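# Move the box beside the blue foam block into the tote

## Task

Find the cardboard box that sits beside a blue foam block and place it inside the tote near the door so that no part of it sticks out over the tote's rim. The other cardboard boxes must stay on their desks. The robot must not topple or finish leaning. The box has to rest in the tote by itself at the end, not held there by the robot.

## Robot and tools

Robot: a Hello Robot Stretch 4, one arm only. It has an omni-wheel base, a lift that slides up a mast, an arm that telescopes straight forward, a three-joint wrist (yaw, pitch, roll) and a two-finger gripper. It stands about 1.6 m tall; the base rim lies within 0.23 m of the base origin. Loose objects may occasionally get nudged by something outside the robot.

Frames: the base frame has its origin on the floor below the base centre, x ahead, y to the left, z up. hand_pose is reported in this frame, as a point between the open fingertips; its printed value may be slightly off. The odometry frame is where the base frame was when the scene began. base_odometry comes from wheel rotation only, so slipping shows up as motion; heading is positive to the left, range -3.142 to 3.142.

Tool execute_actions: argument "actions" is a list holding one action or nothing (empty list = just report state and images). Optional "cameras": a list of names from head_camera, head_left_camera, head_right_camera, wrist_camera, all; omitted, null or ["all"] gives every camera, [] gives none. An action may contain:
- "base": exactly one relative move from the current base position, in its own frame: {"translate_m": d} straight drive, forward positive, -2 to 2 m; {"strafe_m": d} sideways, left positive, -2 to 2 m; {"rotate_rad": d} spin in place, counter-clockwise (left) positive, -3.2 to 3.2 rad. These are offsets, not poses. A base move is measured from the base position in the most recent state report.
- "joints": absolute joint targets by name, any subset: lift_m 0 to 1.2 m; arm_m extension 0 to 0.55 m; wrist_yaw_rad -1.134 to 4.276 (0 points forward, positive turns left, 3.14 folded back, above 3.4 the arm may obstruct); wrist_pitch_rad -1.117 to 4.259 (0 level, 1.57 pointing down); wrist_roll_rad -1.117 to 4.259 (0 keeps both fingers level, positive turns clockwise viewed from behind); gripper_m -0.038 to 0.141, the fingertip gap in metres, negative means fingers pressed together. Done tolerances: lift and arm ±0.004, yaw and roll ±0.02, pitch ±0.05, gripper ±0.004. Out-of-range joint targets get clipped and the result notes it; any other bad value or unknown key rejects the whole call with no motion.
- "pace": "slow", "default", "fast" or "max". Base top speeds 0.1/0.3/0.4/0.6 m/s and 1/2/3/4 rad/s; with the lift above 0.2 these are further capped, down to 0.3 m/s and 1 rad/s at lift 1.2.
- "contact_limits": {"arm_m": value} from 0 (gentlest) to 0.75 (firmest), default 0.5; the arm stops on contact beyond this.
- Or, alone: {"end_of_arm": "enable_torque"} to re-power wrist or gripper motors that shut off.
All motions in an action start together. Anything you leave out may still be driving toward its previous target. One action lasts at most 15 s. Example: {"base": {"translate_m": 0.3}, "joints": {"gripper_m": 0.05}, "pace": "fast"}. To unfold the wrist at the start, send lift_m 0.4 with wrist_yaw_rad 0.

Tool wait: {"seconds": 0 to 10}; commands nothing and returns state and images like an empty action.
Tool zoom_image: {"camera": name, "region": [x0, y0, x1, y1]} in pixels of that camera's latest full image, top-left is (0,0), at most 504 x 504. Image sizes: head_camera 420x560, head_left/right fisheye 420x672, wrist_camera 616x392.
Tool finished_scene: {"scene": number}; ends the scene irreversibly after the last command is held, and reports success. If a call in a reply reports a stop, later motion, wait and finish calls in that reply are skipped.

Cameras: head_camera sits atop the mast facing forward and down (turn the base to look around); the two fisheyes beside it look more steeply down and show the base and arm; wrist_camera looks along the fingers, fingertips near the bottom of its image.

Result lines: "pictures" lists images in order. lidar_m is 12 ranges in metres from the base origin, 30-degree sectors, first straight ahead then counter-clockwise (4th left, 7th behind, 10th right); "-" means nothing seen or closer than 0.25 m. It senses from about 0.15 m up, so table tops register; it misses clear objects and thin legs. wrist_depth_mm is a 7x7 grid of depths 100 to 2000 mm, top-left first. base_status and joint_status: "done"; "off_target" (stalled short, may still push); "contact_stop_at_<key>" (hit something, holds there, target dropped); "limit_stop_at_<name>"; "time_out"; "torque_fault". on_its_own lists uncommanded behaviour; "held at" is a held target, not a position. turned_by_wheels vs turned_by_imu differing by over about 0.1 rad means a collision or slip; heading error is roughly their difference. base_tilt in degrees (forward/right positive) has a fixed bias up to about 1.5. motor_effort is percent of maximum, positive toward higher joint values, bracket = peak; for wheel_0..2 positive turns the base right. A held object in a level gripper shifts pitch effort away from 0.

Gripping: command a gap smaller than the object; tighter squeezes harder and pulls it in by up to a third of the difference. Gap readings and "done" do not prove a grasp; at commanded gap 0 or more, a firm grip shows in gripper effort. Fingertips pressed onto a surface may jam; lift up.

Avoid: tilting beyond 6 degrees (limit_stop_at_tilt makes lift, arm and wheels slack until upright); driving or turning with over 1 kg held and arm above 0.2, especially fast; strong pushes or pulls with the gripper high or a high contact limit; pressing the gripper into things, which causes torque faults (also from over about 2 kg in a level gripper); self-collision when pitch is below -0.2 and roll below -0.4 or above 4. After a contact stop the part goes slack: the lift may sink, the base may drift. Dropping, slamming or hard hits are penalised; faster robot motion is better.

Each tool is called by a JSON object that holds its "fn" and its "kwargs", one argument or row to a line.

## Session

{"fn": "execute_actions", "kwargs": {
  "actions": [
    {"joints":{"lift_m":0.4,"wrist_yaw_rad":0}}
  ]
}}

Scene clock: 2.40 s.
base_odometry: x=+0.000 y=+0.000 heading=+0.000 (m, m, rad; odometry frame)
turned_by_wheels: +0.000 (rad since the last result)
turned_by_imu: -0.001 (rad since the last result)
base_tilt: forward=-0.4 right=+0.0 (deg)
lidar_m: 0.99 1.38 2.10 0.97 0.85 0.89 0.85 0.76 0.79 0.89 0.79 0.81
base_status: not commanded
joint_positions: lift_m=+0.400 arm_m=-0.001 wrist_yaw_rad=+0.001 wrist_pitch_rad=+0.003 wrist_roll_rad=-0.019 gripper_m=+0.057
joint_status: all done
motor_effort: lift_m=+22(21) arm_m=-1(1) wrist_yaw_rad=+0(5) wrist_pitch_rad=-6(6) wrist_roll_rad=-1(1) gripper_m=-1(0) wheel_0=+0(0) wheel_1=-1(1) wheel_2=+1(0) (%)
hand_pose: x=+0.4582 y=-0.0872 z=+0.5771 quat_wxyz=(+1.000, -0.010, +0.002, +0.000) (m; base frame)
wrist_depth_mm: 1661 1921 1397 1008 768 615 535 / 1708 1921 1430 991 778 627 539 / 1661 1921 1430 1008 788 621 549 / 1661 1921 1464 1025 788 647 544 / 1708 1863 1464 1042 750 627 549 / 1661 1863 192 1008 200 615 549 / 1229 1182 1397 120 778 597 554
pictures: head_camera, head_left_camera, head_right_camera, wrist_camera
Images, in order (width x height): head_camera 420x560, head_left_camera 420x672, head_right_camera 420x672, wrist_camera 616x392.

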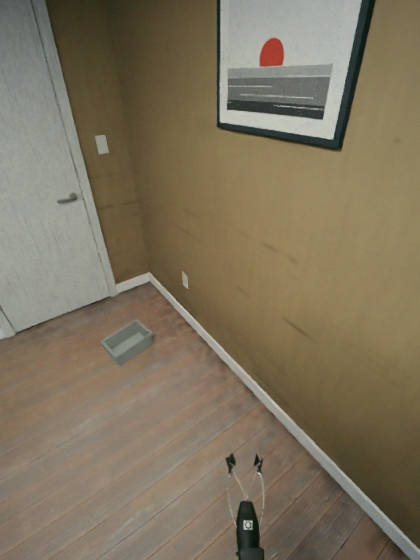

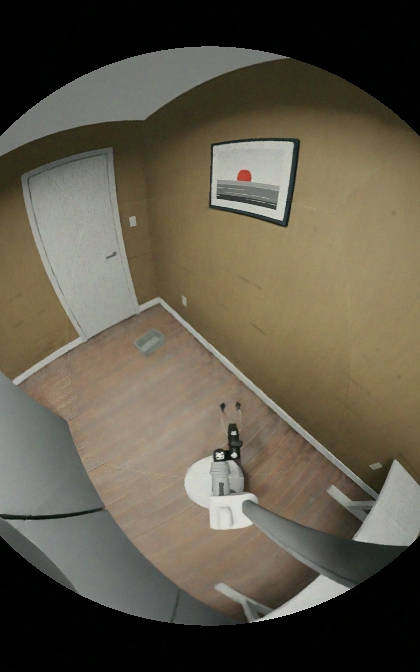

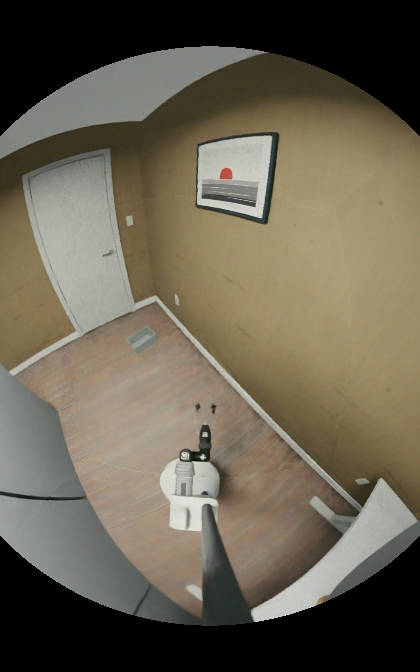

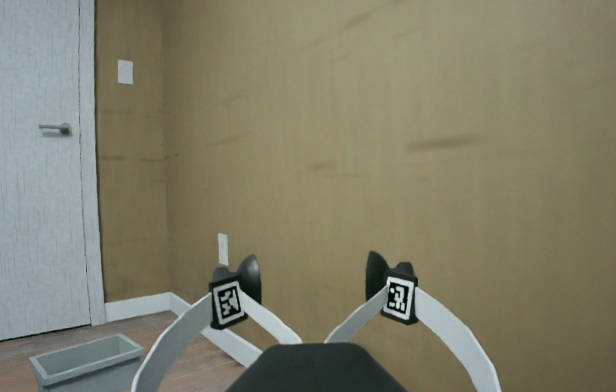

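{"fn": "execute_actions", "kwargs": {
  "actions": [
    {"base":{"rotate_rad":-2.6}}
  ],
  "cameras": ["head_camera","head_left_camera"]
}}

Scene clock: 5.17 s.
base_odometry: x=+0.000 y=+0.000 heading=-2.600 (m, m, rad; odometry frame)
turned_by_wheels: -2.600 (rad since the last result)
turned_by_imu: -2.569 (rad since the last result)
base_tilt: forward=-0.3 right=+0.0 (deg)
lidar_m: 0.77 0.78 0.90 0.80 0.80 1.00 1.37 2.15 0.97 0.86 0.89 0.85
base_status: done
joint_positions: lift_m=+0.400 arm_m=-0.001 wrist_yaw_rad=+0.000 wrist_pitch_rad=+0.003 wrist_roll_rad=-0.019 gripper_m=+0.057
joint_status: not commanded
motor_effort: lift_m=+20(22) arm_m=-1(1) wrist_yaw_rad=+1(1) wrist_pitch_rad=-6(6) wrist_roll_rad=-1(1) gripper_m=-1(1) wheel_0=-1(8) wheel_1=-1(8) wheel_2=-1(10) (%)
hand_pose: x=+0.4582 y=-0.0874 z=+0.5772 quat_wxyz=(+1.000, -0.010, +0.002, +0.000) (m; base frame)
wrist_depth_mm: 1336 1336 1366 1397 1464 1336 976 / 1281 1336 1366 1430 1464 1336 991 / 750 854 676 723 798 842 917 / 1308 1308 1397 1430 1464 1229 991 / 1308 1336 1366 1430 1464 1229 976 / 1308 1366 191 1464 198 1205 976 / 1336 1336 1397 120 1336 1182 1025
pictures: head_camera, head_left_camera
Images, in order (width x height): head_camera 420x560, head_left_camera 420x672.

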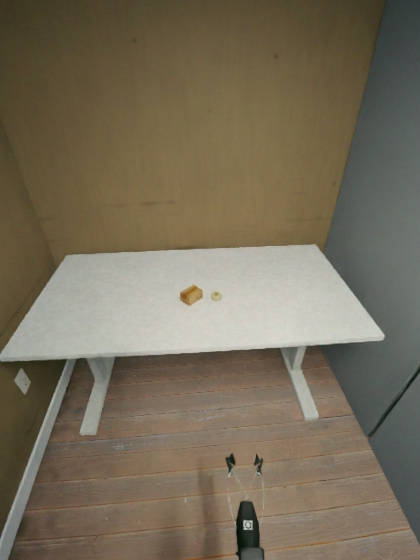

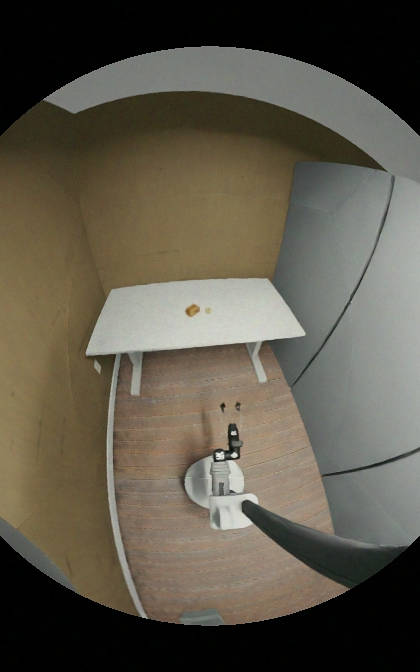

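Not this one. Back out and strafe right.

{"fn": "execute_actions", "kwargs": {
  "actions": [
    {"base":{"translate_m":-1.15,"rotate_rad":0}}
  ],
  "cameras": []
}}

{"fn": "execute_actions", "kwargs": {
  "actions": [
    {"base":{"strafe_m":-0.3}}
  ],
  "cameras": []
}}

{"fn": "execute_actions", "kwargs": {
  "actions": [
    {"base":{"translate_m":-1.4},"pace":"fast"}
  ],
  "cameras": ["head_right_camera"]
}}

action 0: "base" must hold exactly one of rotate_rad, strafe_m, translate_m; got {"translate_m": -1.15, "rotate_rad": 0}

Scene clock: 7.87 s.
base_odometry: x=-0.155 y=+0.257 heading=-2.601 (m, m, rad; odometry frame)
turned_by_wheels: +0.000 (rad since the last result)
turned_by_imu: -0.002 (rad since the last result)
base_tilt: forward=-0.4 right=+0.0 (deg)
lidar_m: 0.80 0.83 1.03 1.09 1.12 1.39 1.40 0.99 0.65 0.56 0.56 0.72
base_status: done
joint_positions: lift_m=+0.400 arm_m=-0.001 wrist_yaw_rad=+0.000 wrist_pitch_rad=+0.003 wrist_roll_rad=-0.019 gripper_m=+0.057
joint_status: not commanded
motor_effort: lift_m=+20(20) arm_m=-1(1) wrist_yaw_rad=+1(1) wrist_pitch_rad=-6(6) wrist_roll_rad=-1(1) gripper_m=-2(0) wheel_0=-3(5) wheel_1=-1(8) wheel_2=-1(1) (%)
hand_pose: x=+0.4582 y=-0.0874 z=+0.5772 quat_wxyz=(+1.000, -0.010, +0.002, +0.000) (m; base frame)
wrist_depth_mm: 1336 1366 1430 1397 1336 798 597 / 1336 1366 1397 1464 1366 820 609 / 759 854 904 931 798 778 615 / 1366 1397 1464 1537 1255 831 627 / 1366 1366 1464 1464 1118 854 627 / 1397 1397 191 1464 200 798 634 / 1336 1308 1366 120 1255 732 634
pictures: none
No camera images: the call's "cameras" was empty. Leave "cameras" out to get every camera's image.

Scene clock: 12.67 s.
base_odometry: x=+1.046 y=+0.978 heading=-2.600 (m, m, rad; odometry frame)
turned_by_wheels: +0.000 (rad since the last result)
turned_by_imu: +0.005 (rad since the last result)
base_tilt: forward=-0.4 right=-0.1 (deg)
lidar_m: 2.08 1.53 0.95 0.55 0.31 0.73 0.67 0.68 0.90 1.84 0.80 1.00
base_status: done
joint_positions: lift_m=+0.400 arm_m=-0.001 wrist_yaw_rad=+0.000 wrist_pitch_rad=+0.003 wrist_roll_rad=-0.019 gripper_m=+0.057
joint_status: not commanded
motor_effort: lift_m=+20(20) arm_m=-1(1) wrist_yaw_rad=+0(1) wrist_pitch_rad=-6(6) wrist_roll_rad=-1(0) gripper_m=-1(2) wheel_0=+1(8) wheel_1=+1(6) wheel_2=+0(15) (%)
hand_pose: x=+0.4582 y=-0.0874 z=+0.5772 quat_wxyz=(+1.000, -0.010, +0.002, +0.000) (m; base frame)
wrist_depth_mm: 1983 - - - 1921 1138 854 / 1921 - - - 1983 1182 842 / 1863 - - - - 1182 854 / 1863 - - - - 1182 866 / 1921 - - - 1756 1205 878 / 1756 - 191 - 199 1118 878 / 1430 1308 1464 120 1430 1025 904
pictures: head_right_camera
Images, in order (width x height): head_right_camera 420x672.

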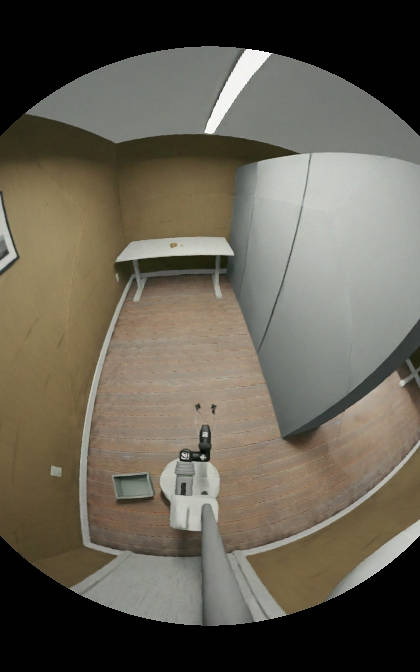

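{"fn": "execute_actions", "kwargs": {
  "actions": [
    {"base":{"rotate_rad":-1.5}}
  ],
  "cameras": ["head_right_camera"]
}}

{"fn": "execute_actions", "kwargs": {
  "actions": [
    {"base":{"translate_m":1.2},"pace":"fast"}
  ],
  "cameras": ["head_left_camera","head_camera"]
}}

Scene clock: 14.97 s.
base_odometry: x=+1.045 y=+0.978 heading=+2.183 (m, m, rad; odometry frame)
turned_by_wheels: -1.500 (rad since the last result)
turned_by_imu: -1.483 (rad since the last result)
base_tilt: forward=-0.4 right=+0.0 (deg)
lidar_m: 2.11 0.81 1.04 2.20 1.42 0.98 0.30 0.41 0.71 0.66 0.67 0.92
base_status: done
joint_positions: lift_m=+0.400 arm_m=-0.001 wrist_yaw_rad=+0.000 wrist_pitch_rad=+0.003 wrist_roll_rad=-0.019 gripper_m=+0.057
joint_status: not commanded
motor_effort: lift_m=+20(20) arm_m=-1(1) wrist_yaw_rad=+0(3) wrist_pitch_rad=-6(6) wrist_roll_rad=-1(1) gripper_m=-2(2) wheel_0=-1(8) wheel_1=+0(7) wheel_2=+1(4) (%)
hand_pose: x=+0.4582 y=-0.0874 z=+0.5772 quat_wxyz=(+1.000, -0.010, +0.002, +0.000) (m; base frame)
wrist_depth_mm: 564 866 - - - 1138 831 / 559 866 - - - 1182 820 / 564 854 - - - 1205 842 / 559 854 - - - 1229 842 / 564 854 - - 1808 1229 854 / 559 820 191 - 198 1138 854 / 554 683 1464 121 1366 1025 878
pictures: head_right_camera
Images, in order (width x height): head_right_camera 420x672.

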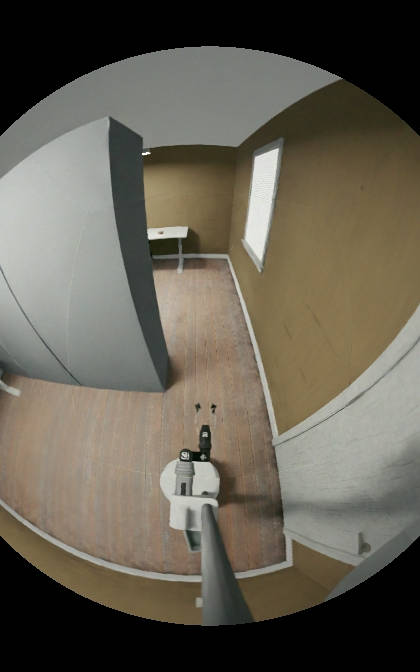

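Scene clock: 19.27 s.
base_odometry: x=+0.356 y=+1.960 heading=+2.183 (m, m, rad; odometry frame)
turned_by_wheels: +0.000 (rad since the last result)
turned_by_imu: -0.007 (rad since the last result)
base_tilt: forward=-0.4 right=-0.1 (deg)
lidar_m: 1.84 1.85 2.44 0.29 0.31 0.42 1.49 0.94 0.65 0.59 0.61 0.78
base_status: done
joint_positions: lift_m=+0.400 arm_m=-0.001 wrist_yaw_rad=+0.000 wrist_pitch_rad=+0.003 wrist_roll_rad=-0.019 gripper_m=+0.057
joint_status: not commanded
motor_effort: lift_m=+20(20) arm_m=-1(1) wrist_yaw_rad=+2(0) wrist_pitch_rad=-6(6) wrist_roll_rad=-1(0) gripper_m=-3(2) wheel_0=-1(5) wheel_1=+0(6) wheel_2=+2(12) (%)
hand_pose: x=+0.4582 y=-0.0874 z=+0.5772 quat_wxyz=(+1.000, -0.010, +0.002, +0.000) (m; base frame)
wrist_depth_mm: - - - - 1756 976 691 / - - - - 1808 976 683 / - - - - 1863 1008 715 / 1863 - - - 1863 991 723 / - - - - 1537 1025 715 / - - 191 - 199 960 741 / 1464 1336 1464 120 1397 866 732
pictures: head_camera, head_left_camera
Images, in order (width x height): head_camera 420x560, head_left_camera 420x672.

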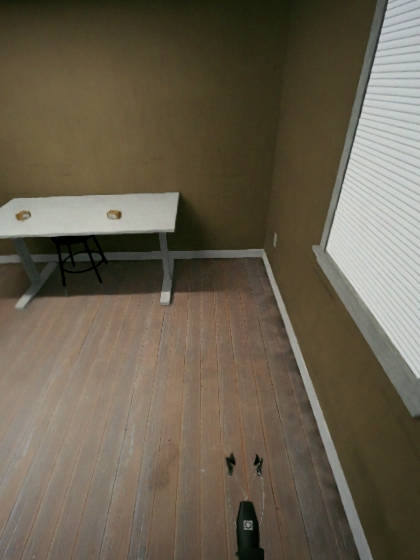

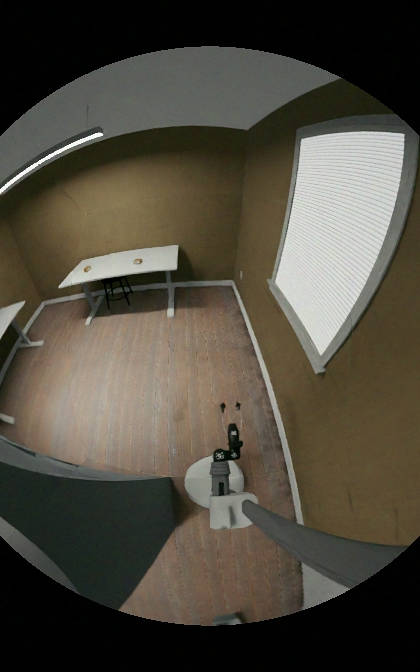

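{"fn": "execute_actions", "kwargs": {
  "actions": [
    {"base":{"translate_m":0.7},"pace":"fast"}
  ],
  "cameras": ["head_camera"]
}}

{"fn": "execute_actions", "kwargs": {
  "actions": [
    {"base":{"rotate_rad":1.3},"joints":{"lift_m":0.75}}
  ],
  "cameras": ["head_camera","wrist_camera"]
}}

Scene clock: 22.67 s.
base_odometry: x=-0.046 y=+2.533 heading=+2.183 (m, m, rad; odometry frame)
turned_by_wheels: +0.000 (rad since the last result)
turned_by_imu: -0.004 (rad since the last result)
base_tilt: forward=-0.3 right=+0.0 (deg)
lidar_m: 1.57 1.16 1.52 2.37 0.97 0.72 2.83 0.87 0.54 0.50 0.52 0.69
base_status: done
joint_positions: lift_m=+0.400 arm_m=-0.001 wrist_yaw_rad=+0.000 wrist_pitch_rad=+0.003 wrist_roll_rad=-0.019 gripper_m=+0.057
joint_status: not commanded
motor_effort: lift_m=+20(20) arm_m=-1(1) wrist_yaw_rad=-1(0) wrist_pitch_rad=-6(6) wrist_roll_rad=+0(1) gripper_m=-1(1) wheel_0=-1(10) wheel_1=-1(6) wheel_2=+2(11) (%)
hand_pose: x=+0.4582 y=-0.0874 z=+0.5772 quat_wxyz=(+1.000, -0.010, +0.002, +0.000) (m; base frame)
wrist_depth_mm: 1618 1708 1708 1708 1537 854 627 / 1661 1708 1708 1756 1618 891 634 / 1661 1661 1708 1708 1661 891 647 / 1661 1708 1756 1756 1661 904 654 / 1708 1708 1708 1756 1366 917 654 / 1661 1708 191 1756 198 854 654 / 1397 1281 1464 120 1336 778 654
pictures: head_camera
Images, in order (width x height): head_camera 420x560.

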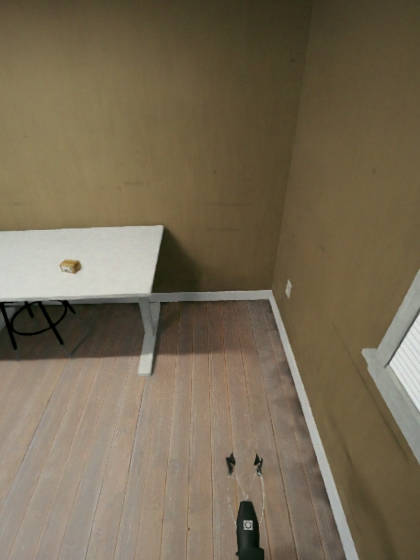

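Scene clock: 25.10 s.
base_odometry: x=-0.046 y=+2.533 heading=-2.801 (m, m, rad; odometry frame)
turned_by_wheels: +1.300 (rad since the last result)
turned_by_imu: +1.284 (rad since the last result)
base_tilt: forward=-0.4 right=+0.1 (deg)
lidar_m: 1.97 1.53 0.77 0.73 1.34 0.70 0.52 0.49 0.58 1.00 1.18 1.26
base_status: done
joint_positions: lift_m=+0.750 arm_m=-0.001 wrist_yaw_rad=+0.000 wrist_pitch_rad=+0.003 wrist_roll_rad=-0.019 gripper_m=+0.057
joint_status: all done
motor_effort: lift_m=+22(23) arm_m=-1(1) wrist_yaw_rad=-1(0) wrist_pitch_rad=-6(6) wrist_roll_rad=+0(1) gripper_m=-1(1) wheel_0=-2(3) wheel_1=-1(7) wheel_2=-1(9) (%)
hand_pose: x=+0.4582 y=-0.0874 z=+0.9271 quat_wxyz=(+1.000, -0.010, +0.002, +0.000) (m; base frame)
wrist_depth_mm: - - - - - - 1863 / - - - - - - 1808 / - - - - - - 1756 / - - - - - - 1921 / - - - - - 1661 1281 / - - 191 - 199 - 1430 / - - - 120 - 1863 1863
pictures: head_camera, wrist_camera
Images, in order (width x height): head_camera 420x560, wrist_camera 616x392.

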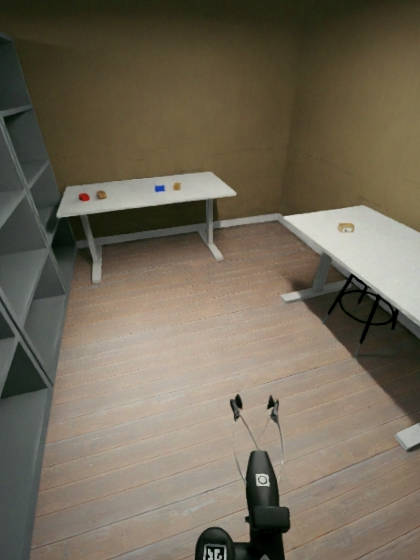

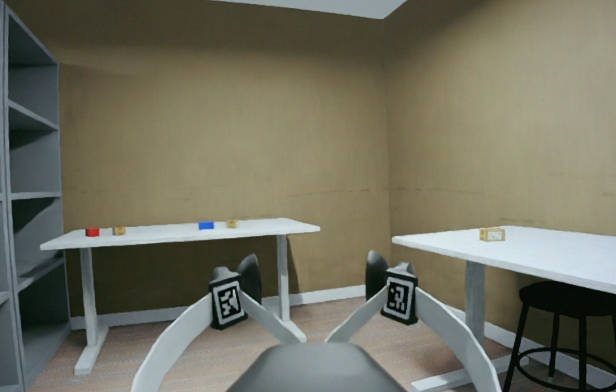

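{"fn": "execute_actions", "kwargs": {
  "actions": [
    {"base":{"rotate_rad":0.15},"joints":{"gripper_m":0.14}}
  ],
  "cameras": []
}}

{"fn": "execute_actions", "kwargs": {
  "actions": [
    {"base":{"translate_m":1.8},"pace":"fast"}
  ],
  "cameras": ["head_camera","wrist_camera"]
}}

Scene clock: 27.27 s.
base_odometry: x=-0.046 y=+2.533 heading=-2.651 (m, m, rad; odometry frame)
turned_by_wheels: +0.150 (rad since the last result)
turned_by_imu: +0.147 (rad since the last result)
base_tilt: forward=-0.4 right=-0.1 (deg)
lidar_m: 2.35 1.16 0.74 0.85 0.97 0.62 0.51 0.51 0.63 1.29 1.16 1.35
base_status: done
joint_positions: lift_m=+0.750 arm_m=-0.001 wrist_yaw_rad=+0.000 wrist_pitch_rad=+0.003 wrist_roll_rad=-0.019 gripper_m=+0.140
joint_status: all done
motor_effort: lift_m=+22(22) arm_m=-1(1) wrist_yaw_rad=+1(1) wrist_pitch_rad=-6(6) wrist_roll_rad=+0(0) gripper_m=+1(1) wheel_0=-1(6) wheel_1=-1(5) wheel_2=-1(2) (%)
hand_pose: x=+0.4582 y=-0.0874 z=+0.9271 quat_wxyz=(+1.000, -0.010, +0.002, +0.000) (m; base frame)
wrist_depth_mm: 1863 - - - - - - / 1808 - - - - - - / 1921 - - - - - - / 1863 - - - - - - / 1921 - - - - - 1499 / 1808 1983 - - - - - / 1863 - - 119 - - 1921
pictures: none
No camera images: the call's "cameras" was empty. Leave "cameras" out to get every camera's image.

Scene clock: 33.17 s.
base_odometry: x=-1.634 y=+1.685 heading=-2.651 (m, m, rad; odometry frame)
turned_by_wheels: +0.000 (rad since the last result)
turned_by_imu: -0.010 (rad since the last result)
base_tilt: forward=-0.4 right=-0.1 (deg)
lidar_m: 0.60 0.60 0.73 0.98 0.97 1.19 2.33 1.44 0.84 0.73 1.53 0.70
base_status: done
joint_positions: lift_m=+0.750 arm_m=-0.001 wrist_yaw_rad=+0.000 wrist_pitch_rad=+0.003 wrist_roll_rad=-0.019 gripper_m=+0.140
joint_status: not commanded
motor_effort: lift_m=+21(22) arm_m=-1(1) wrist_yaw_rad=-1(0) wrist_pitch_rad=-6(6) wrist_roll_rad=-1(1) gripper_m=+2(1) wheel_0=-1(5) wheel_1=-1(6) wheel_2=+1(11) (%)
hand_pose: x=+0.4582 y=-0.0874 z=+0.9271 quat_wxyz=(+1.000, -0.010, +0.002, +0.000) (m; base frame)
wrist_depth_mm: 1078 1138 1182 1229 1281 1397 1430 / 1098 1138 1205 1255 1308 1336 1464 / 1098 1118 1205 1229 1336 1336 1430 / 1078 1138 1205 1255 1336 1366 1430 / 1118 1160 1205 1255 1336 1366 1464 / 842 634 699 809 691 634 1499 / 585 564 603 119 580 535 539
pictures: head_camera, wrist_camera
Images, in order (width x height): head_camera 420x560, wrist_camera 616x392.

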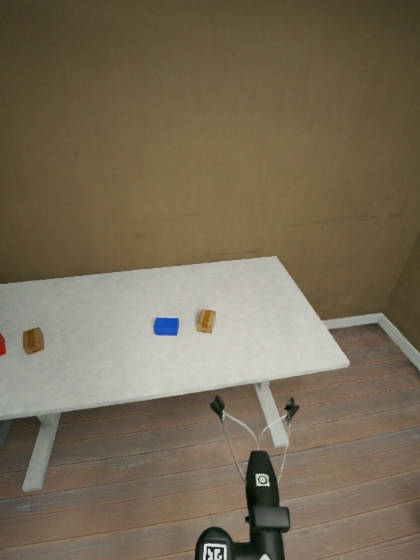

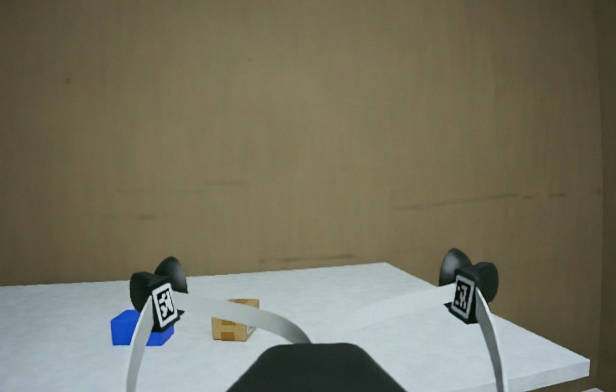

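{"fn": "execute_actions", "kwargs": {
  "actions": [
    {"base":{"strafe_m":0.09},"joints":{"lift_m":0.61,"arm_m":0.25}}
  ],
  "cameras": ["head_camera","wrist_camera"]
}}

Scene clock: 35.27 s.
base_odometry: x=-1.592 y=+1.605 heading=-2.651 (m, m, rad; odometry frame)
turned_by_wheels: +0.000 (rad since the last result)
turned_by_imu: +0.000 (rad since the last result)
base_tilt: forward=-0.4 right=-0.1 (deg)
lidar_m: 0.58 0.59 0.69 0.87 0.89 1.09 2.35 1.66 0.97 0.83 1.62 0.71
base_status: done
joint_positions: lift_m=+0.610 arm_m=+0.249 wrist_yaw_rad=+0.000 wrist_pitch_rad=+0.003 wrist_roll_rad=-0.019 gripper_m=+0.140
joint_status: all done
motor_effort: lift_m=+17(21) arm_m=+5(6) wrist_yaw_rad=+3(2) wrist_pitch_rad=-6(6) wrist_roll_rad=-1(0) gripper_m=-1(0) wheel_0=+0(11) wheel_1=-1(9) wheel_2=+0(1) (%)
hand_pose: x=+0.7085 y=-0.0874 z=+0.7875 quat_wxyz=(+1.000, -0.010, +0.002, +0.000) (m; base frame)
wrist_depth_mm: 854 878 931 976 991 1060 1098 / 866 904 931 946 1008 1078 1098 / 866 891 931 960 1008 1078 1118 / 878 891 931 991 1025 1060 1138 / 768 750 723 691 676 627 1098 / 373 327 325 387 319 297 345 / 274 263 279 120 268 248 245
pictures: head_camera, wrist_camera
Images, in order (width x height): head_camera 420x560, wrist_camera 616x392.

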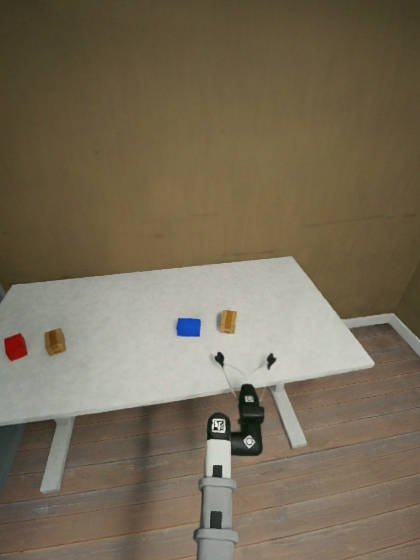

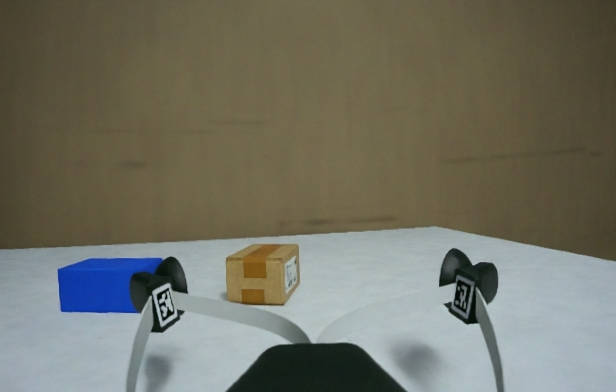

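{"fn": "execute_actions", "kwargs": {
  "actions": [
    {"base":{"strafe_m":0.03},"joints":{"lift_m":0.57,"arm_m":0.27}}
  ],
  "cameras": []
}}

{"fn": "execute_actions", "kwargs": {
  "actions": [
    {"joints":{"arm_m":0.48}}
  ],
  "cameras": ["head_camera","wrist_camera"]
}}

Scene clock: 36.50 s.
base_odometry: x=-1.577 y=+1.579 heading=-2.651 (m, m, rad; odometry frame)
turned_by_wheels: +0.000 (rad since the last result)
turned_by_imu: +0.000 (rad since the last result)
base_tilt: forward=-0.4 right=+0.0 (deg)
lidar_m: 0.56 0.57 0.72 0.85 0.87 1.05 2.36 1.66 1.00 0.86 1.67 0.70
base_status: done
joint_positions: lift_m=+0.570 arm_m=+0.269 wrist_yaw_rad=+0.000 wrist_pitch_rad=+0.003 wrist_roll_rad=-0.019 gripper_m=+0.140
joint_status: all done
motor_effort: lift_m=+17(16) arm_m=+5(0) wrist_yaw_rad=+1(1) wrist_pitch_rad=-6(6) wrist_roll_rad=-1(1) gripper_m=+2(0) wheel_0=+0(6) wheel_1=-2(9) wheel_2=+0(1) (%)
hand_pose: x=+0.7285 y=-0.0874 z=+0.7475 quat_wxyz=(+1.000, -0.010, +0.002, +0.000) (m; base frame)
wrist_depth_mm: 842 878 904 931 976 1025 1078 / 831 866 904 946 991 1042 1098 / 842 854 917 960 991 1025 1098 / 842 891 904 931 960 1060 1078 / 430 351 488 368 452 418 407 / 260 218 219 256 213 200 231 / 185 175 187 120 181 166 -
pictures: none
No camera images: the call's "cameras" was empty. Leave "cameras" out to get every camera's image.

Scene clock: 37.83 s.
base_odometry: x=-1.577 y=+1.579 heading=-2.651 (m, m, rad; odometry frame)
turned_by_wheels: +0.000 (rad since the last result)
turned_by_imu: -0.008 (rad since the last result)
base_tilt: forward=-0.3 right=-0.1 (deg)
lidar_m: 0.57 0.58 0.66 0.85 0.85 1.05 2.34 1.67 1.01 0.85 1.67 0.68
base_status: not commanded
joint_positions: lift_m=+0.570 arm_m=+0.326 wrist_yaw_rad=-0.001 wrist_pitch_rad=+0.003 wrist_roll_rad=-0.020 gripper_m=+0.140
joint_status: arm_m contact_stop (moved +0.057 of +0.211)
on_its_own: arm_m is slack since a contact_stop (your +0.480 is given up)
motor_effort: lift_m=+19(19) arm_m=+0(24) wrist_yaw_rad=+2(96) wrist_pitch_rad=-6(30) wrist_roll_rad=+0(1) gripper_m=-1(0) wheel_0=-2(4) wheel_1=+0(6) wheel_2=-2(21) (%)
hand_pose: x=+0.7858 y=-0.0876 z=+0.7473 quat_wxyz=(+1.000, -0.010, +0.002, +0.000) (m; base frame)
wrist_depth_mm: 778 809 842 891 917 960 1008 / 788 820 854 891 917 991 1042 / 788 798 854 891 931 976 1042 / 778 831 854 904 931 991 1060 / 290 309 362 336 445 418 399 / 259 218 218 254 211 199 231 / 183 175 187 120 180 165 -
pictures: head_camera, wrist_camera
Images, in order (width x height): head_camera 420x560, wrist_camera 616x392.

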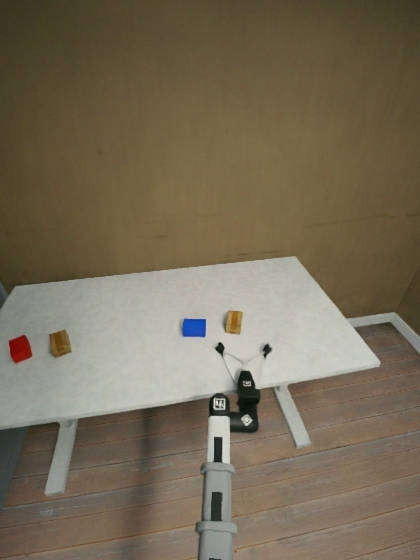

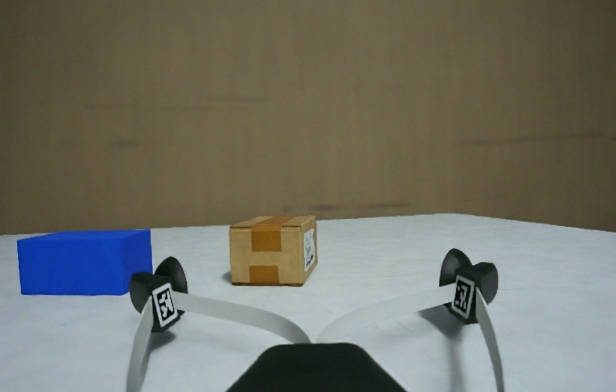

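Wrist hits the edge; pitch down.

{"fn": "execute_actions", "kwargs": {
  "actions": [
    {"base":{"strafe_m":0.02},"joints":{"lift_m":0.75,"arm_m":0.3,"wrist_pitch_rad":0.6}}
  ],
  "cameras": ["wrist_camera"]
}}

Scene clock: 39.87 s.
base_odometry: x=-1.568 y=+1.561 heading=-2.651 (m, m, rad; odometry frame)
turned_by_wheels: +0.000 (rad since the last result)
turned_by_imu: +0.000 (rad since the last result)
base_tilt: forward=-0.3 right=-0.1 (deg)
lidar_m: 0.57 0.57 0.69 0.83 0.84 1.02 2.37 1.71 1.01 0.85 1.68 0.68
base_status: done
joint_positions: lift_m=+0.750 arm_m=+0.301 wrist_yaw_rad=+0.001 wrist_pitch_rad=+0.601 wrist_roll_rad=-0.019 gripper_m=+0.140
joint_status: all done
motor_effort: lift_m=+22(21) arm_m=-5(6) wrist_yaw_rad=-1(5) wrist_pitch_rad=-4(92) wrist_roll_rad=-1(1) gripper_m=+0(3) wheel_0=-1(10) wheel_1=+0(7) wheel_2=+1(2) (%)
hand_pose: x=+0.7098 y=-0.0873 z=+0.7648 quat_wxyz=(+0.955, -0.009, +0.296, +0.003) (m; base frame)
wrist_depth_mm: 732 768 809 831 854 917 960 / 683 661 634 615 603 603 597 / 492 377 469 375 452 452 445 / 379 349 373 368 364 359 355 / 312 312 310 307 304 298 296 / 266 250 250 264 248 240 254 / 236 230 236 119 232 224 223
pictures: wrist_camera
Images, in order (width x height): wrist_camera 616x392.

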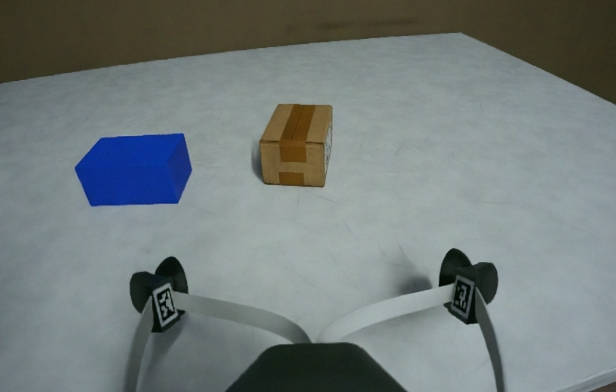

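{"fn": "execute_actions", "kwargs": {
  "actions": [
    {"joints":{"lift_m":0.74,"arm_m":0.52}}
  ],
  "cameras": ["wrist_camera"]
}}

{"fn": "execute_actions", "kwargs": {
  "actions": [
    {"joints":{"gripper_m":0.02}}
  ],
  "cameras": []
}}

{"fn": "execute_actions", "kwargs": {
  "actions": [
    {"joints":{"lift_m":0.82}}
  ],
  "cameras": ["wrist_camera"]
}}

Scene clock: 42.10 s.
base_odometry: x=-1.568 y=+1.561 heading=-2.651 (m, m, rad; odometry frame)
turned_by_wheels: +0.000 (rad since the last result)
turned_by_imu: +0.000 (rad since the last result)
base_tilt: forward=-0.4 right=+0.0 (deg)
lidar_m: 0.57 0.57 0.68 0.83 0.85 1.01 2.34 1.73 1.04 0.86 1.68 0.65
base_status: not commanded
joint_positions: lift_m=+0.740 arm_m=+0.519 wrist_yaw_rad=+0.000 wrist_pitch_rad=+0.602 wrist_roll_rad=-0.019 gripper_m=+0.140
joint_status: all done
motor_effort: lift_m=+17(20) arm_m=+5(4) wrist_yaw_rad=+0(2) wrist_pitch_rad=-4(5) wrist_roll_rad=-1(1) gripper_m=+1(1) wheel_0=-1(1) wheel_1=+0(0) wheel_2=+1(2) (%)
hand_pose: x=+0.9278 y=-0.0874 z=+0.7551 quat_wxyz=(+0.955, -0.009, +0.296, +0.003) (m; base frame)
wrist_depth_mm: 549 580 609 627 668 699 732 / 585 609 609 580 569 564 691 / 466 455 445 436 433 424 424 / 368 362 357 353 345 342 338 / 300 298 289 222 287 285 283 / 204 238 197 190 236 229 241 / 181 218 182 120 220 213 215
pictures: wrist_camera
Images, in order (width x height): wrist_camera 616x392.

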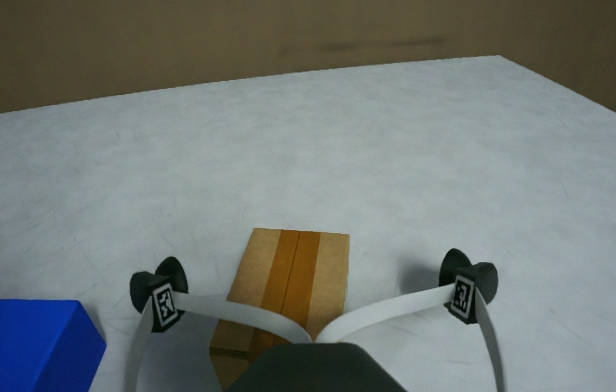

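Scene clock: 44.27 s.
base_odometry: x=-1.568 y=+1.561 heading=-2.651 (m, m, rad; odometry frame)
turned_by_wheels: +0.000 (rad since the last result)
turned_by_imu: +0.000 (rad since the last result)
base_tilt: forward=-0.3 right=+0.0 (deg)
lidar_m: 0.57 0.55 0.68 0.84 0.83 1.02 2.35 1.71 1.02 0.86 1.69 0.66
base_status: not commanded
joint_positions: lift_m=+0.740 arm_m=+0.519 wrist_yaw_rad=+0.000 wrist_pitch_rad=+0.602 wrist_roll_rad=-0.019 gripper_m=+0.020
joint_status: all done
motor_effort: lift_m=+17(17) arm_m=+5(5) wrist_yaw_rad=+1(0) wrist_pitch_rad=-6(6) wrist_roll_rad=-1(1) gripper_m=-18(17) wheel_0=+0(1) wheel_1=+0(0) wheel_2=+2(2) (%)
hand_pose: x=+0.9277 y=-0.0874 z=+0.7550 quat_wxyz=(+0.955, -0.009, +0.297, +0.003) (m; base frame)
wrist_depth_mm: 554 585 609 634 661 699 723 / 580 609 603 580 569 564 597 / 462 455 445 436 433 427 424 / 362 359 355 351 347 340 338 / 297 297 294 212 289 285 282 / 203 251 184 181 185 236 241 / 180 213 218 118 215 208 214
pictures: none
No camera images: the call's "cameras" was empty. Leave "cameras" out to get every camera's image.

Scene clock: 45.57 s.
base_odometry: x=-1.568 y=+1.561 heading=-2.651 (m, m, rad; odometry frame)
turned_by_wheels: +0.000 (rad since the last result)
turned_by_imu: +0.000 (rad since the last result)
base_tilt: forward=-0.4 right=-0.1 (deg)
lidar_m: 0.56 0.56 0.67 0.83 0.86 0.98 2.36 1.72 1.03 0.86 1.69 0.66
base_status: not commanded
joint_positions: lift_m=+0.820 arm_m=+0.519 wrist_yaw_rad=+0.000 wrist_pitch_rad=+0.602 wrist_roll_rad=-0.019 gripper_m=+0.020
joint_status: all done
motor_effort: lift_m=+22(24) arm_m=+5(5) wrist_yaw_rad=+2(1) wrist_pitch_rad=-6(6) wrist_roll_rad=-1(1) gripper_m=-18(16) wheel_0=-1(1) wheel_1=+0(1) wheel_2=+1(1) (%)
hand_pose: x=+0.9277 y=-0.0874 z=+0.8346 quat_wxyz=(+0.955, -0.009, +0.297, +0.003) (m; base frame)
wrist_depth_mm: 544 574 603 634 661 707 723 / 591 621 654 683 723 750 820 / 627 634 615 603 597 597 732 / 508 500 488 484 484 473 469 / 413 413 410 212 402 394 392 / 353 349 185 181 186 329 336 / 310 300 303 118 297 290 293
pictures: wrist_camera
Images, in order (width x height): wrist_camera 616x392.

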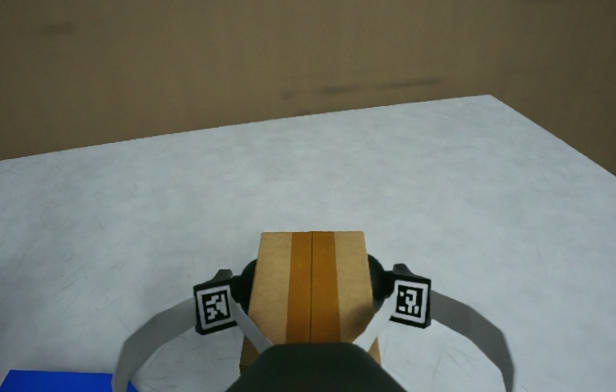

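{"fn": "execute_actions", "kwargs": {
  "actions": [
    {"base":{"translate_m":-1.85},"joints":{"arm_m":0},"pace":"fast"}
  ],
  "cameras": []
}}

{"fn": "execute_actions", "kwargs": {
  "actions": [
    {"base":{"rotate_rad":1.76},"joints":{"lift_m":0.3}}
  ],
  "cameras": ["head_camera"]
}}

{"fn": "execute_actions", "kwargs": {
  "actions": [
    {"base":{"translate_m":1.4},"pace":"fast"}
  ],
  "cameras": ["head_camera","wrist_camera"]
}}

Scene clock: 52.00 s.
base_odometry: x=+0.064 y=+2.432 heading=-2.651 (m, m, rad; odometry frame)
turned_by_wheels: +0.000 (rad since the last result)
turned_by_imu: +0.007 (rad since the last result)
base_tilt: forward=-0.4 right=-0.1 (deg)
lidar_m: 2.38 0.87 0.61 0.89 0.99 0.60 0.47 0.50 0.63 1.24 1.31 1.54
base_status: done
joint_positions: lift_m=+0.820 arm_m=+0.001 wrist_yaw_rad=+0.000 wrist_pitch_rad=+0.603 wrist_roll_rad=-0.019 gripper_m=+0.020
joint_status: all done
motor_effort: lift_m=+22(22) arm_m=-5(8) wrist_yaw_rad=+0(0) wrist_pitch_rad=-8(8) wrist_roll_rad=-1(1) gripper_m=-18(16) wheel_0=+1(7) wheel_1=+0(6) wheel_2=-2(12) (%)
hand_pose: x=+0.4095 y=-0.0875 z=+0.8345 quat_wxyz=(+0.955, -0.009, +0.297, +0.003) (m; base frame)
wrist_depth_mm: 1708 - - - - - 1618 / 1499 - - - - - - / 1921 - - - - - - / 1229 1756 1808 1756 1708 1618 1661 / 1281 1464 1499 211 1430 1366 1430 / 1182 1229 184 181 185 1138 1205 / 1060 1078 1098 117 1078 1025 1060
pictures: none
No camera images: the call's "cameras" was empty. Leave "cameras" out to get every camera's image.

Scene clock: 55.03 s.
base_odometry: x=+0.064 y=+2.432 heading=-0.892 (m, m, rad; odometry frame)
turned_by_wheels: +1.760 (rad since the last result)
turned_by_imu: +1.738 (rad since the last result)
base_tilt: forward=-0.4 right=-0.1 (deg)
lidar_m: 2.01 0.78 0.55 0.48 0.51 0.73 1.34 1.36 1.84 2.03 0.70 0.62
base_status: done
joint_positions: lift_m=+0.300 arm_m=+0.001 wrist_yaw_rad=+0.000 wrist_pitch_rad=+0.603 wrist_roll_rad=-0.019 gripper_m=+0.020
joint_status: all done
motor_effort: lift_m=+18(20) arm_m=-5(5) wrist_yaw_rad=+2(0) wrist_pitch_rad=-7(8) wrist_roll_rad=-1(1) gripper_m=-17(17) wheel_0=-2(7) wheel_1=-1(7) wheel_2=+0(10) (%)
hand_pose: x=+0.4095 y=-0.0874 z=+0.3149 quat_wxyz=(+0.955, -0.009, +0.297, +0.003) (m; base frame)
wrist_depth_mm: 946 1366 - 1808 - 1756 469 / 960 1281 1430 1397 1397 683 480 / 917 1078 1060 1042 1008 699 484 / 831 854 854 842 820 707 492 / 707 707 707 211 683 654 492 / 603 603 184 181 185 564 496 / 530 512 517 118 517 492 480
pictures: head_camera
Images, in order (width x height): head_camera 420x560.

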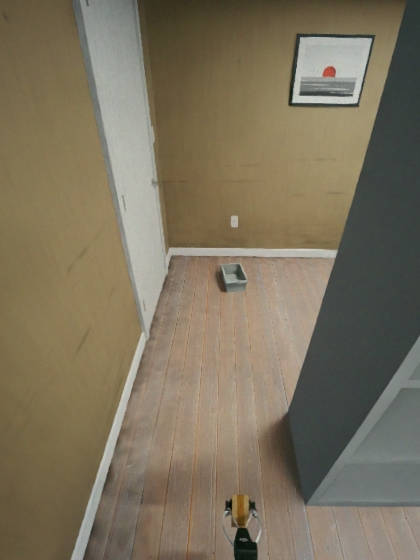

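Scene clock: 59.83 s.
base_odometry: x=+0.944 y=+1.343 heading=-0.892 (m, m, rad; odometry frame)
turned_by_wheels: +0.000 (rad since the last result)
turned_by_imu: -0.007 (rad since the last result)
base_tilt: forward=-0.2 right=-0.1 (deg)
lidar_m: 0.64 0.80 0.53 0.51 0.57 0.80 2.20 0.59 0.64 1.68 1.81 0.70
base_status: done
joint_positions: lift_m=+0.300 arm_m=+0.001 wrist_yaw_rad=+0.000 wrist_pitch_rad=+0.603 wrist_roll_rad=-0.019 gripper_m=+0.020
joint_status: not commanded
motor_effort: lift_m=+18(18) arm_m=-5(5) wrist_yaw_rad=+1(0) wrist_pitch_rad=-7(7) wrist_roll_rad=-1(1) gripper_m=-18(17) wheel_0=-1(6) wheel_1=+1(6) wheel_2=+1(13) (%)
hand_pose: x=+0.4095 y=-0.0874 z=+0.3149 quat_wxyz=(+0.955, -0.009, +0.297, +0.003) (m; base frame)
wrist_depth_mm: 917 960 976 960 976 960 960 / 976 1025 1042 1042 1060 1060 1060 / 960 1078 1060 1025 1042 1025 1025 / 866 866 842 798 778 809 809 / 715 707 715 211 640 676 668 / 603 603 184 181 185 564 574 / 535 512 517 117 512 496 504
pictures: head_camera, wrist_camera
Images, in order (width x height): head_camera 420x560, wrist_camera 616x392.

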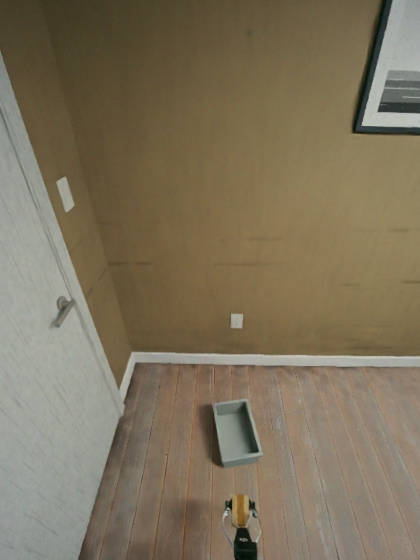

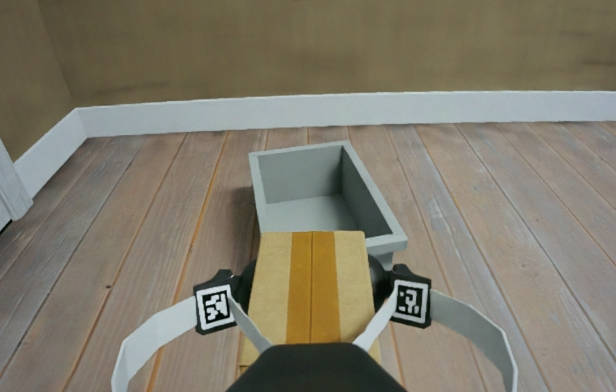

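{"fn": "execute_actions", "kwargs": {
  "actions": [
    {"base":{"strafe_m":-0.015},"joints":{"arm_m":0.5,"wrist_pitch_rad":0.9}}
  ],
  "cameras": []
}}

{"fn": "execute_actions", "kwargs": {
  "actions": [
    {"joints":{"lift_m":0.12},"pace":"slow"}
  ],
  "cameras": ["head_camera","wrist_camera"]
}}

Scene clock: 62.67 s.
base_odometry: x=+0.932 y=+1.333 heading=-0.892 (m, m, rad; odometry frame)
turned_by_wheels: +0.000 (rad since the last result)
turned_by_imu: -0.001 (rad since the last result)
base_tilt: forward=-0.4 right=+0.0 (deg)
lidar_m: 0.61 0.81 0.57 0.53 0.58 0.81 2.25 0.59 0.62 1.72 1.84 1.29
base_status: done
joint_positions: lift_m=+0.300 arm_m=+0.499 wrist_yaw_rad=+0.000 wrist_pitch_rad=+0.902 wrist_roll_rad=-0.019 gripper_m=+0.020
joint_status: all done
motor_effort: lift_m=+18(18) arm_m=+5(6) wrist_yaw_rad=+0(1) wrist_pitch_rad=-5(5) wrist_roll_rad=-1(1) gripper_m=-17(18) wheel_0=-1(4) wheel_1=+2(6) wheel_2=+0(2) (%)
hand_pose: x=+0.8489 y=-0.0874 z=+0.2521 quat_wxyz=(+0.900, -0.009, +0.436, +0.004) (m; base frame)
wrist_depth_mm: 544 544 544 554 554 554 554 / 603 615 609 615 615 621 621 / 654 661 654 647 634 640 627 / 591 591 585 580 574 569 564 / 535 530 525 211 517 512 508 / 480 473 184 182 185 455 462 / 442 433 359 117 338 421 424
pictures: none
No camera images: the call's "cameras" was empty. Leave "cameras" out to get every camera's image.

Scene clock: 64.90 s.
base_odometry: x=+0.932 y=+1.333 heading=-0.892 (m, m, rad; odometry frame)
turned_by_wheels: +0.000 (rad since the last result)
turned_by_imu: +0.000 (rad since the last result)
base_tilt: forward=-0.4 right=+0.0 (deg)
lidar_m: 0.61 0.81 0.55 0.53 0.60 0.82 2.24 0.57 0.61 1.72 1.82 1.33
base_status: not commanded
joint_positions: lift_m=+0.120 arm_m=+0.499 wrist_yaw_rad=+0.000 wrist_pitch_rad=+0.902 wrist_roll_rad=-0.019 gripper_m=+0.020
joint_status: all done
motor_effort: lift_m=+17(17) arm_m=+5(5) wrist_yaw_rad=+0(1) wrist_pitch_rad=-5(5) wrist_roll_rad=-1(1) gripper_m=-20(17) wheel_0=-1(1) wheel_1=+1(2) wheel_2=+0(0) (%)
hand_pose: x=+0.8489 y=-0.0874 z=+0.0721 quat_wxyz=(+0.900, -0.009, +0.436, +0.004) (m; base frame)
wrist_depth_mm: 517 517 517 521 512 508 508 / 466 462 459 449 439 442 442 / 407 404 231 235 236 384 387 / 355 231 255 274 229 343 345 / 310 247 300 213 211 304 307 / 173 206 185 181 185 166 282 / 156 179 262 117 240 154 258
pictures: head_camera, wrist_camera
Images, in order (width x height): head_camera 420x560, wrist_camera 616x392.

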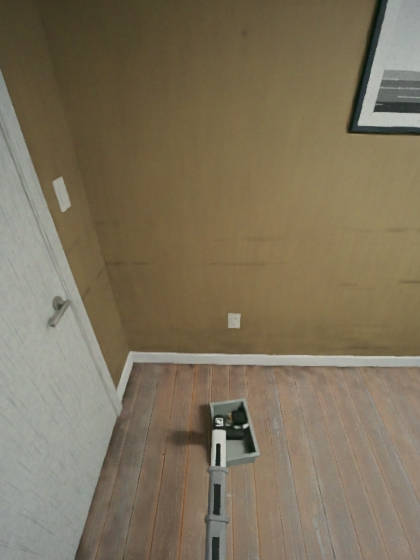

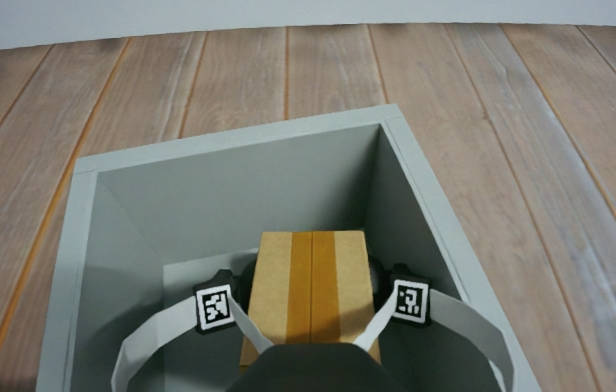

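{"fn": "execute_actions", "kwargs": {
  "actions": [
    {"base":{"strafe_m":0.025},"joints":{"arm_m":0.47,"lift_m":0.095},"pace":"slow"}
  ],
  "cameras": []
}}

{"fn": "execute_actions", "kwargs": {
  "actions": [
    {"joints":{"gripper_m":0.085}}
  ],
  "cameras": []
}}

{"fn": "execute_actions", "kwargs": {
  "actions": [
    {"joints":{"lift_m":0.3,"wrist_pitch_rad":1.1}}
  ],
  "cameras": ["wrist_camera"]
}}

{"fn": "finished_scene", "kwargs": {
  "scene": 1
}}

Scene clock: 66.67 s.
base_odometry: x=+0.951 y=+1.349 heading=-0.892 (m, m, rad; odometry frame)
turned_by_wheels: +0.000 (rad since the last result)
turned_by_imu: +0.000 (rad since the last result)
base_tilt: forward=-0.3 right=-0.1 (deg)
lidar_m: 0.84 0.79 0.53 0.49 0.57 0.79 1.93 0.56 0.65 1.71 1.80 1.31
base_status: done
joint_positions: lift_m=+0.095 arm_m=+0.471 wrist_yaw_rad=+0.000 wrist_pitch_rad=+0.902 wrist_roll_rad=-0.019 gripper_m=+0.020
joint_status: all done
motor_effort: lift_m=+17(17) arm_m=-5(2) wrist_yaw_rad=+2(1) wrist_pitch_rad=-5(5) wrist_roll_rad=-1(1) gripper_m=-17(16) wheel_0=-1(5) wheel_1=+1(6) wheel_2=+0(1) (%)
hand_pose: x=+0.8208 y=-0.0874 z=+0.0471 quat_wxyz=(+0.900, -0.009, +0.436, +0.004) (m; base frame)
wrist_depth_mm: 496 488 477 469 466 462 466 / 430 421 224 229 235 392 397 / 373 219 246 263 271 201 351 / 330 193 289 303 301 187 309 / 294 167 286 211 277 197 155 / 265 152 184 181 185 179 157 / 240 134 235 117 236 208 -
pictures: none
No camera images: the call's "cameras" was empty. Leave "cameras" out to get every camera's image.

Scene clock: 68.13 s.
base_odometry: x=+0.951 y=+1.349 heading=-0.892 (m, m, rad; odometry frame)
turned_by_wheels: +0.000 (rad since the last result)
turned_by_imu: +0.000 (rad since the last result)
base_tilt: forward=-0.3 right=-0.1 (deg)
lidar_m: 0.82 0.75 0.55 0.51 0.55 0.78 1.92 0.59 0.67 1.70 1.80 1.30
base_status: not commanded
joint_positions: lift_m=+0.095 arm_m=+0.471 wrist_yaw_rad=+0.000 wrist_pitch_rad=+0.902 wrist_roll_rad=-0.019 gripper_m=+0.085
joint_status: all done
motor_effort: lift_m=+17(17) arm_m=-5(5) wrist_yaw_rad=+2(1) wrist_pitch_rad=-5(5) wrist_roll_rad=-1(1) gripper_m=+0(18) wheel_0=-1(1) wheel_1=+1(1) wheel_2=+0(0) (%)
hand_pose: x=+0.8208 y=-0.0874 z=+0.0471 quat_wxyz=(+0.900, -0.009, +0.436, +0.004) (m; base frame)
wrist_depth_mm: 496 492 484 473 469 466 466 / 433 421 225 229 234 389 402 / 373 219 245 264 270 202 351 / 327 193 289 303 303 188 309 / 296 167 286 229 277 198 155 / 265 149 200 208 198 190 157 / 241 133 235 120 239 189 -
pictures: none
No camera images: the call's "cameras" was empty. Leave "cameras" out to get every camera's image.

Scene clock: 70.07 s.
base_odometry: x=+0.951 y=+1.349 heading=-0.892 (m, m, rad; odometry frame)
turned_by_wheels: +0.000 (rad since the last result)
turned_by_imu: +0.000 (rad since the last result)
base_tilt: forward=-0.4 right=-0.1 (deg)
lidar_m: 0.66 0.79 0.55 0.52 0.56 0.78 1.91 0.59 0.63 1.70 1.84 1.31
base_status: not commanded
joint_positions: lift_m=+0.300 arm_m=+0.471 wrist_yaw_rad=+0.000 wrist_pitch_rad=+1.101 wrist_roll_rad=-0.019 gripper_m=+0.085
joint_status: all done
motor_effort: lift_m=+22(23) arm_m=-5(5) wrist_yaw_rad=+0(1) wrist_pitch_rad=-1(6) wrist_roll_rad=-1(0) gripper_m=-1(0) wheel_0=-1(1) wheel_1=+1(1) wheel_2=+0(0) (%)
hand_pose: x=+0.7725 y=-0.0874 z=+0.2208 quat_wxyz=(+0.852, -0.008, +0.523, +0.005) (m; base frame)
wrist_depth_mm: 627 621 627 615 615 615 609 / 591 585 574 569 569 564 564 / 544 535 535 535 521 525 521 / 504 504 404 452 452 484 484 / 473 469 449 455 397 455 455 / 439 439 201 382 198 424 421 / 413 407 407 120 402 304 402
pictures: wrist_camera
Images, in order (width x height): wrist_camera 616x392.

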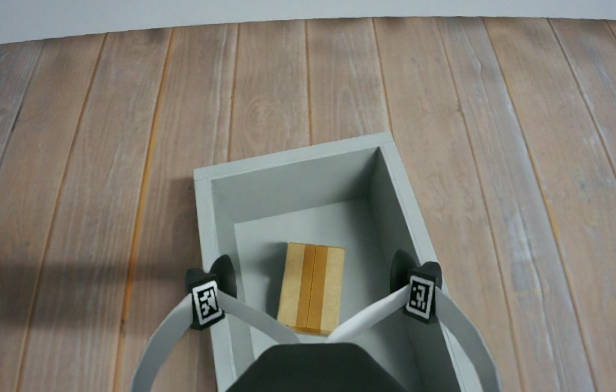

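The scene is finished: the task was done.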